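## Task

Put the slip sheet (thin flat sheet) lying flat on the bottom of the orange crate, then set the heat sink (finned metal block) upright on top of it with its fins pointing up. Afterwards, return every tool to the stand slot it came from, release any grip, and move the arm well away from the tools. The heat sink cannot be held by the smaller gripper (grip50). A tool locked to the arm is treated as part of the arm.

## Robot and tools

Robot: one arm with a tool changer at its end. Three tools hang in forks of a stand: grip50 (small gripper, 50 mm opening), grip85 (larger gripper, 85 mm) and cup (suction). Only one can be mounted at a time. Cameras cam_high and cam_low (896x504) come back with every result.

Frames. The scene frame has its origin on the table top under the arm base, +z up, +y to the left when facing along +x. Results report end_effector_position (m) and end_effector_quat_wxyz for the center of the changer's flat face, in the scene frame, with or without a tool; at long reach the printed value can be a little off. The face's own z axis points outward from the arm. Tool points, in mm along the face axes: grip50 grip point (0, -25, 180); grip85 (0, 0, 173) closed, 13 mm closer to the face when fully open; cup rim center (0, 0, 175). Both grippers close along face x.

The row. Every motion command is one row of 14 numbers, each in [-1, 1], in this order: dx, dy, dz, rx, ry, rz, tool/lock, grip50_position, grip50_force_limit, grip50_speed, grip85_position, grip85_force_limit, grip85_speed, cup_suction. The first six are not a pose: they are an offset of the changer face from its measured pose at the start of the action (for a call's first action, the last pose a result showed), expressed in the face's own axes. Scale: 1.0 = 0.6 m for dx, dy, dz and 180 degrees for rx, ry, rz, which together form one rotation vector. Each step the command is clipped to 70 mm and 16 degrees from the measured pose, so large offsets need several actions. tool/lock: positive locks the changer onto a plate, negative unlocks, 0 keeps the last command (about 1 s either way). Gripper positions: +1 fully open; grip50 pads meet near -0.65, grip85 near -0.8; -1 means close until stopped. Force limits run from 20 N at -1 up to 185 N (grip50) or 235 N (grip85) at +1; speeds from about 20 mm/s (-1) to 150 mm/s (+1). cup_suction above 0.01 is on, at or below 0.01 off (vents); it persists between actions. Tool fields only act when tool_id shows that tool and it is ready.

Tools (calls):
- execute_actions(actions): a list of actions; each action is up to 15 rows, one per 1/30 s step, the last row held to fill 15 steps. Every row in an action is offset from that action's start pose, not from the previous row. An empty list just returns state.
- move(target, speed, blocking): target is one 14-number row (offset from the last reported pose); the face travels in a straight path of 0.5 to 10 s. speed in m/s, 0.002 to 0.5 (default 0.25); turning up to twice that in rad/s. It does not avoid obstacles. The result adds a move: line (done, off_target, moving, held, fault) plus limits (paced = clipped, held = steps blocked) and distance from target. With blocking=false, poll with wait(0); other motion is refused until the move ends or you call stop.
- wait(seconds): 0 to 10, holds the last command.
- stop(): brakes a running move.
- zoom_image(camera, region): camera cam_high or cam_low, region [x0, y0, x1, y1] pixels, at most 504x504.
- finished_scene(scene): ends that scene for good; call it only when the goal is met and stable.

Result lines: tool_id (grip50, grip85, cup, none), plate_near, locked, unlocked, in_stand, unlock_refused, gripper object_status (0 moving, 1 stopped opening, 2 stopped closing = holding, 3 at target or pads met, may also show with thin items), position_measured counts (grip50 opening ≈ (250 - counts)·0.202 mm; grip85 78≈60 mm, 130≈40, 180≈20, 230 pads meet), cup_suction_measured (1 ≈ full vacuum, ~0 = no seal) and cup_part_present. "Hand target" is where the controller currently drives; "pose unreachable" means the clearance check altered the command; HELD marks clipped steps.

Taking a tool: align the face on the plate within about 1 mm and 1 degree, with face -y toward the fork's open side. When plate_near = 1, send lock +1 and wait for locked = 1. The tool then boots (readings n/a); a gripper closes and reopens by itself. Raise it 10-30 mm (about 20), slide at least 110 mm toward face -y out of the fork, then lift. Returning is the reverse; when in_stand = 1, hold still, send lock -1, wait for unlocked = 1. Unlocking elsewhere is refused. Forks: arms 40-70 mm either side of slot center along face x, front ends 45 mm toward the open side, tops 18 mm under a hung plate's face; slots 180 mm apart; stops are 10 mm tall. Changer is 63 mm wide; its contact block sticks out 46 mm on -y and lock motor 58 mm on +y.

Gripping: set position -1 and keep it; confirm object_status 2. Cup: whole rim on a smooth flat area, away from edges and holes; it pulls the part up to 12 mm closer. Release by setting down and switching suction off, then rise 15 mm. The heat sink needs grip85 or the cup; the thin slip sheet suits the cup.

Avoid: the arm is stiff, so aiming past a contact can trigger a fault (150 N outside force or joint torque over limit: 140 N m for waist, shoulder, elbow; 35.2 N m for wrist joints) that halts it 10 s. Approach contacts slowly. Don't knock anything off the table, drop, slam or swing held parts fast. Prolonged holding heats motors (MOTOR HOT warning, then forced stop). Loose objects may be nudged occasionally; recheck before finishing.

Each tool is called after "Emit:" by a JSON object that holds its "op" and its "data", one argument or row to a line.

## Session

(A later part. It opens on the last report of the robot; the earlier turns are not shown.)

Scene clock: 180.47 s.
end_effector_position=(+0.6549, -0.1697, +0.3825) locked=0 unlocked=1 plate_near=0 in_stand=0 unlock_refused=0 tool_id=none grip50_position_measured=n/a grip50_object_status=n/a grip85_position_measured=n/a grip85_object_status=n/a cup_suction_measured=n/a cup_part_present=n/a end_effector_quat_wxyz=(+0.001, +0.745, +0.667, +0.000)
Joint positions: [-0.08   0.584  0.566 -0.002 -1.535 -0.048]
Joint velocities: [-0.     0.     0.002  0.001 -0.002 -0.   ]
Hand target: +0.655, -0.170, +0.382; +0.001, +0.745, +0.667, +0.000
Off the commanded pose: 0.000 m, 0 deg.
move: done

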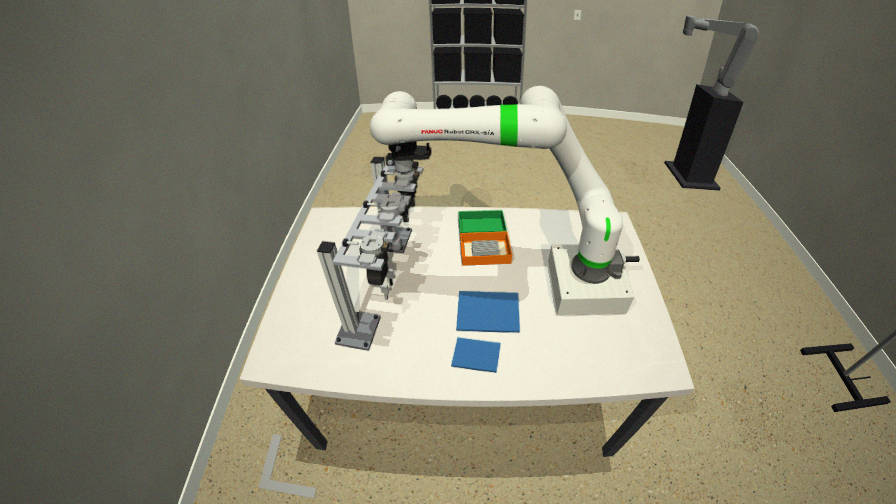

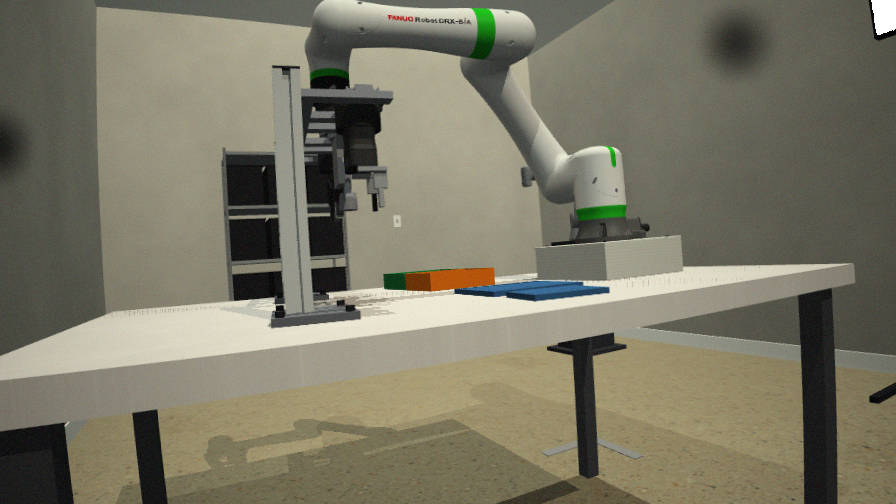

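Emit:
{"op": "move", "data": {
  "target": [0.15,-0.48,-0.15,0,0,0,0,1,0,0,1,0,0,0],
  "speed": 0.33
}}

Emit:
{"op": "zoom_image", "data": {
  "camera": "cam_high",
  "region": [330, 140, 530, 300]
}}

Scene clock: 182.93 s.
end_effector_position=(+0.3790, -0.0478, +0.4726) locked=0 unlocked=1 plate_near=0 in_stand=0 unlock_refused=0 tool_id=none grip50_position_measured=n/a grip50_object_status=n/a grip85_position_measured=n/a grip85_object_status=n/a cup_suction_measured=n/a cup_part_present=n/a end_effector_quat_wxyz=(+0.001, +0.745, +0.667, +0.001)
Joint positions: [ 0.206 -0.197 -0.156  0.002 -1.595 -0.335]
Joint velocities: [ 0.001 -0.002 -0.001 -0.    -0.    -0.002]
Hand target: +0.379, -0.048, +0.473; +0.001, +0.745, +0.667, +0.001
Off the commanded pose: 0.001 m, 0 deg.
move: done

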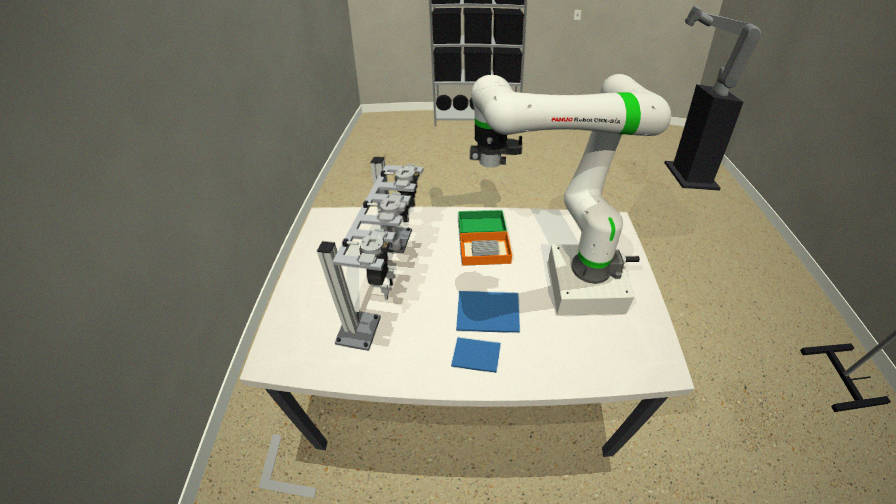

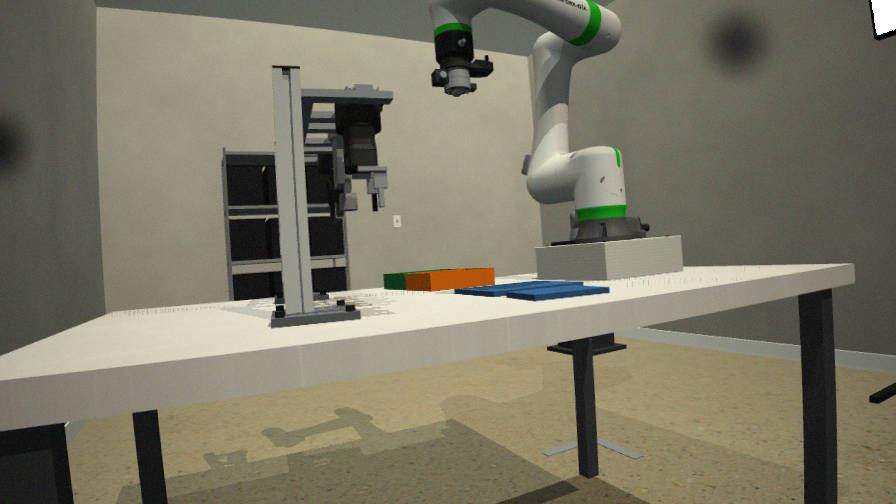

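Region (330, 140, 530, 300) of cam_high's 896x504 image, scaled by 2.520, with more detail than that image has; it fills the top 403 rows of this view, and the rest is white.

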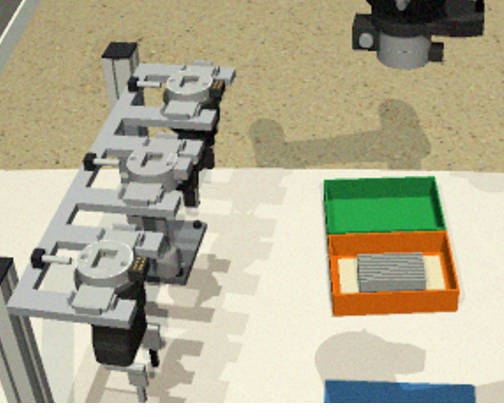

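All tools are back in their slots, the sheet and heat sink are in the orange crate, and the arm is clear.

Emit:
{"op": "finished_scene", "data": {
  "scene": 2
}}

The scene is finished: the task was done.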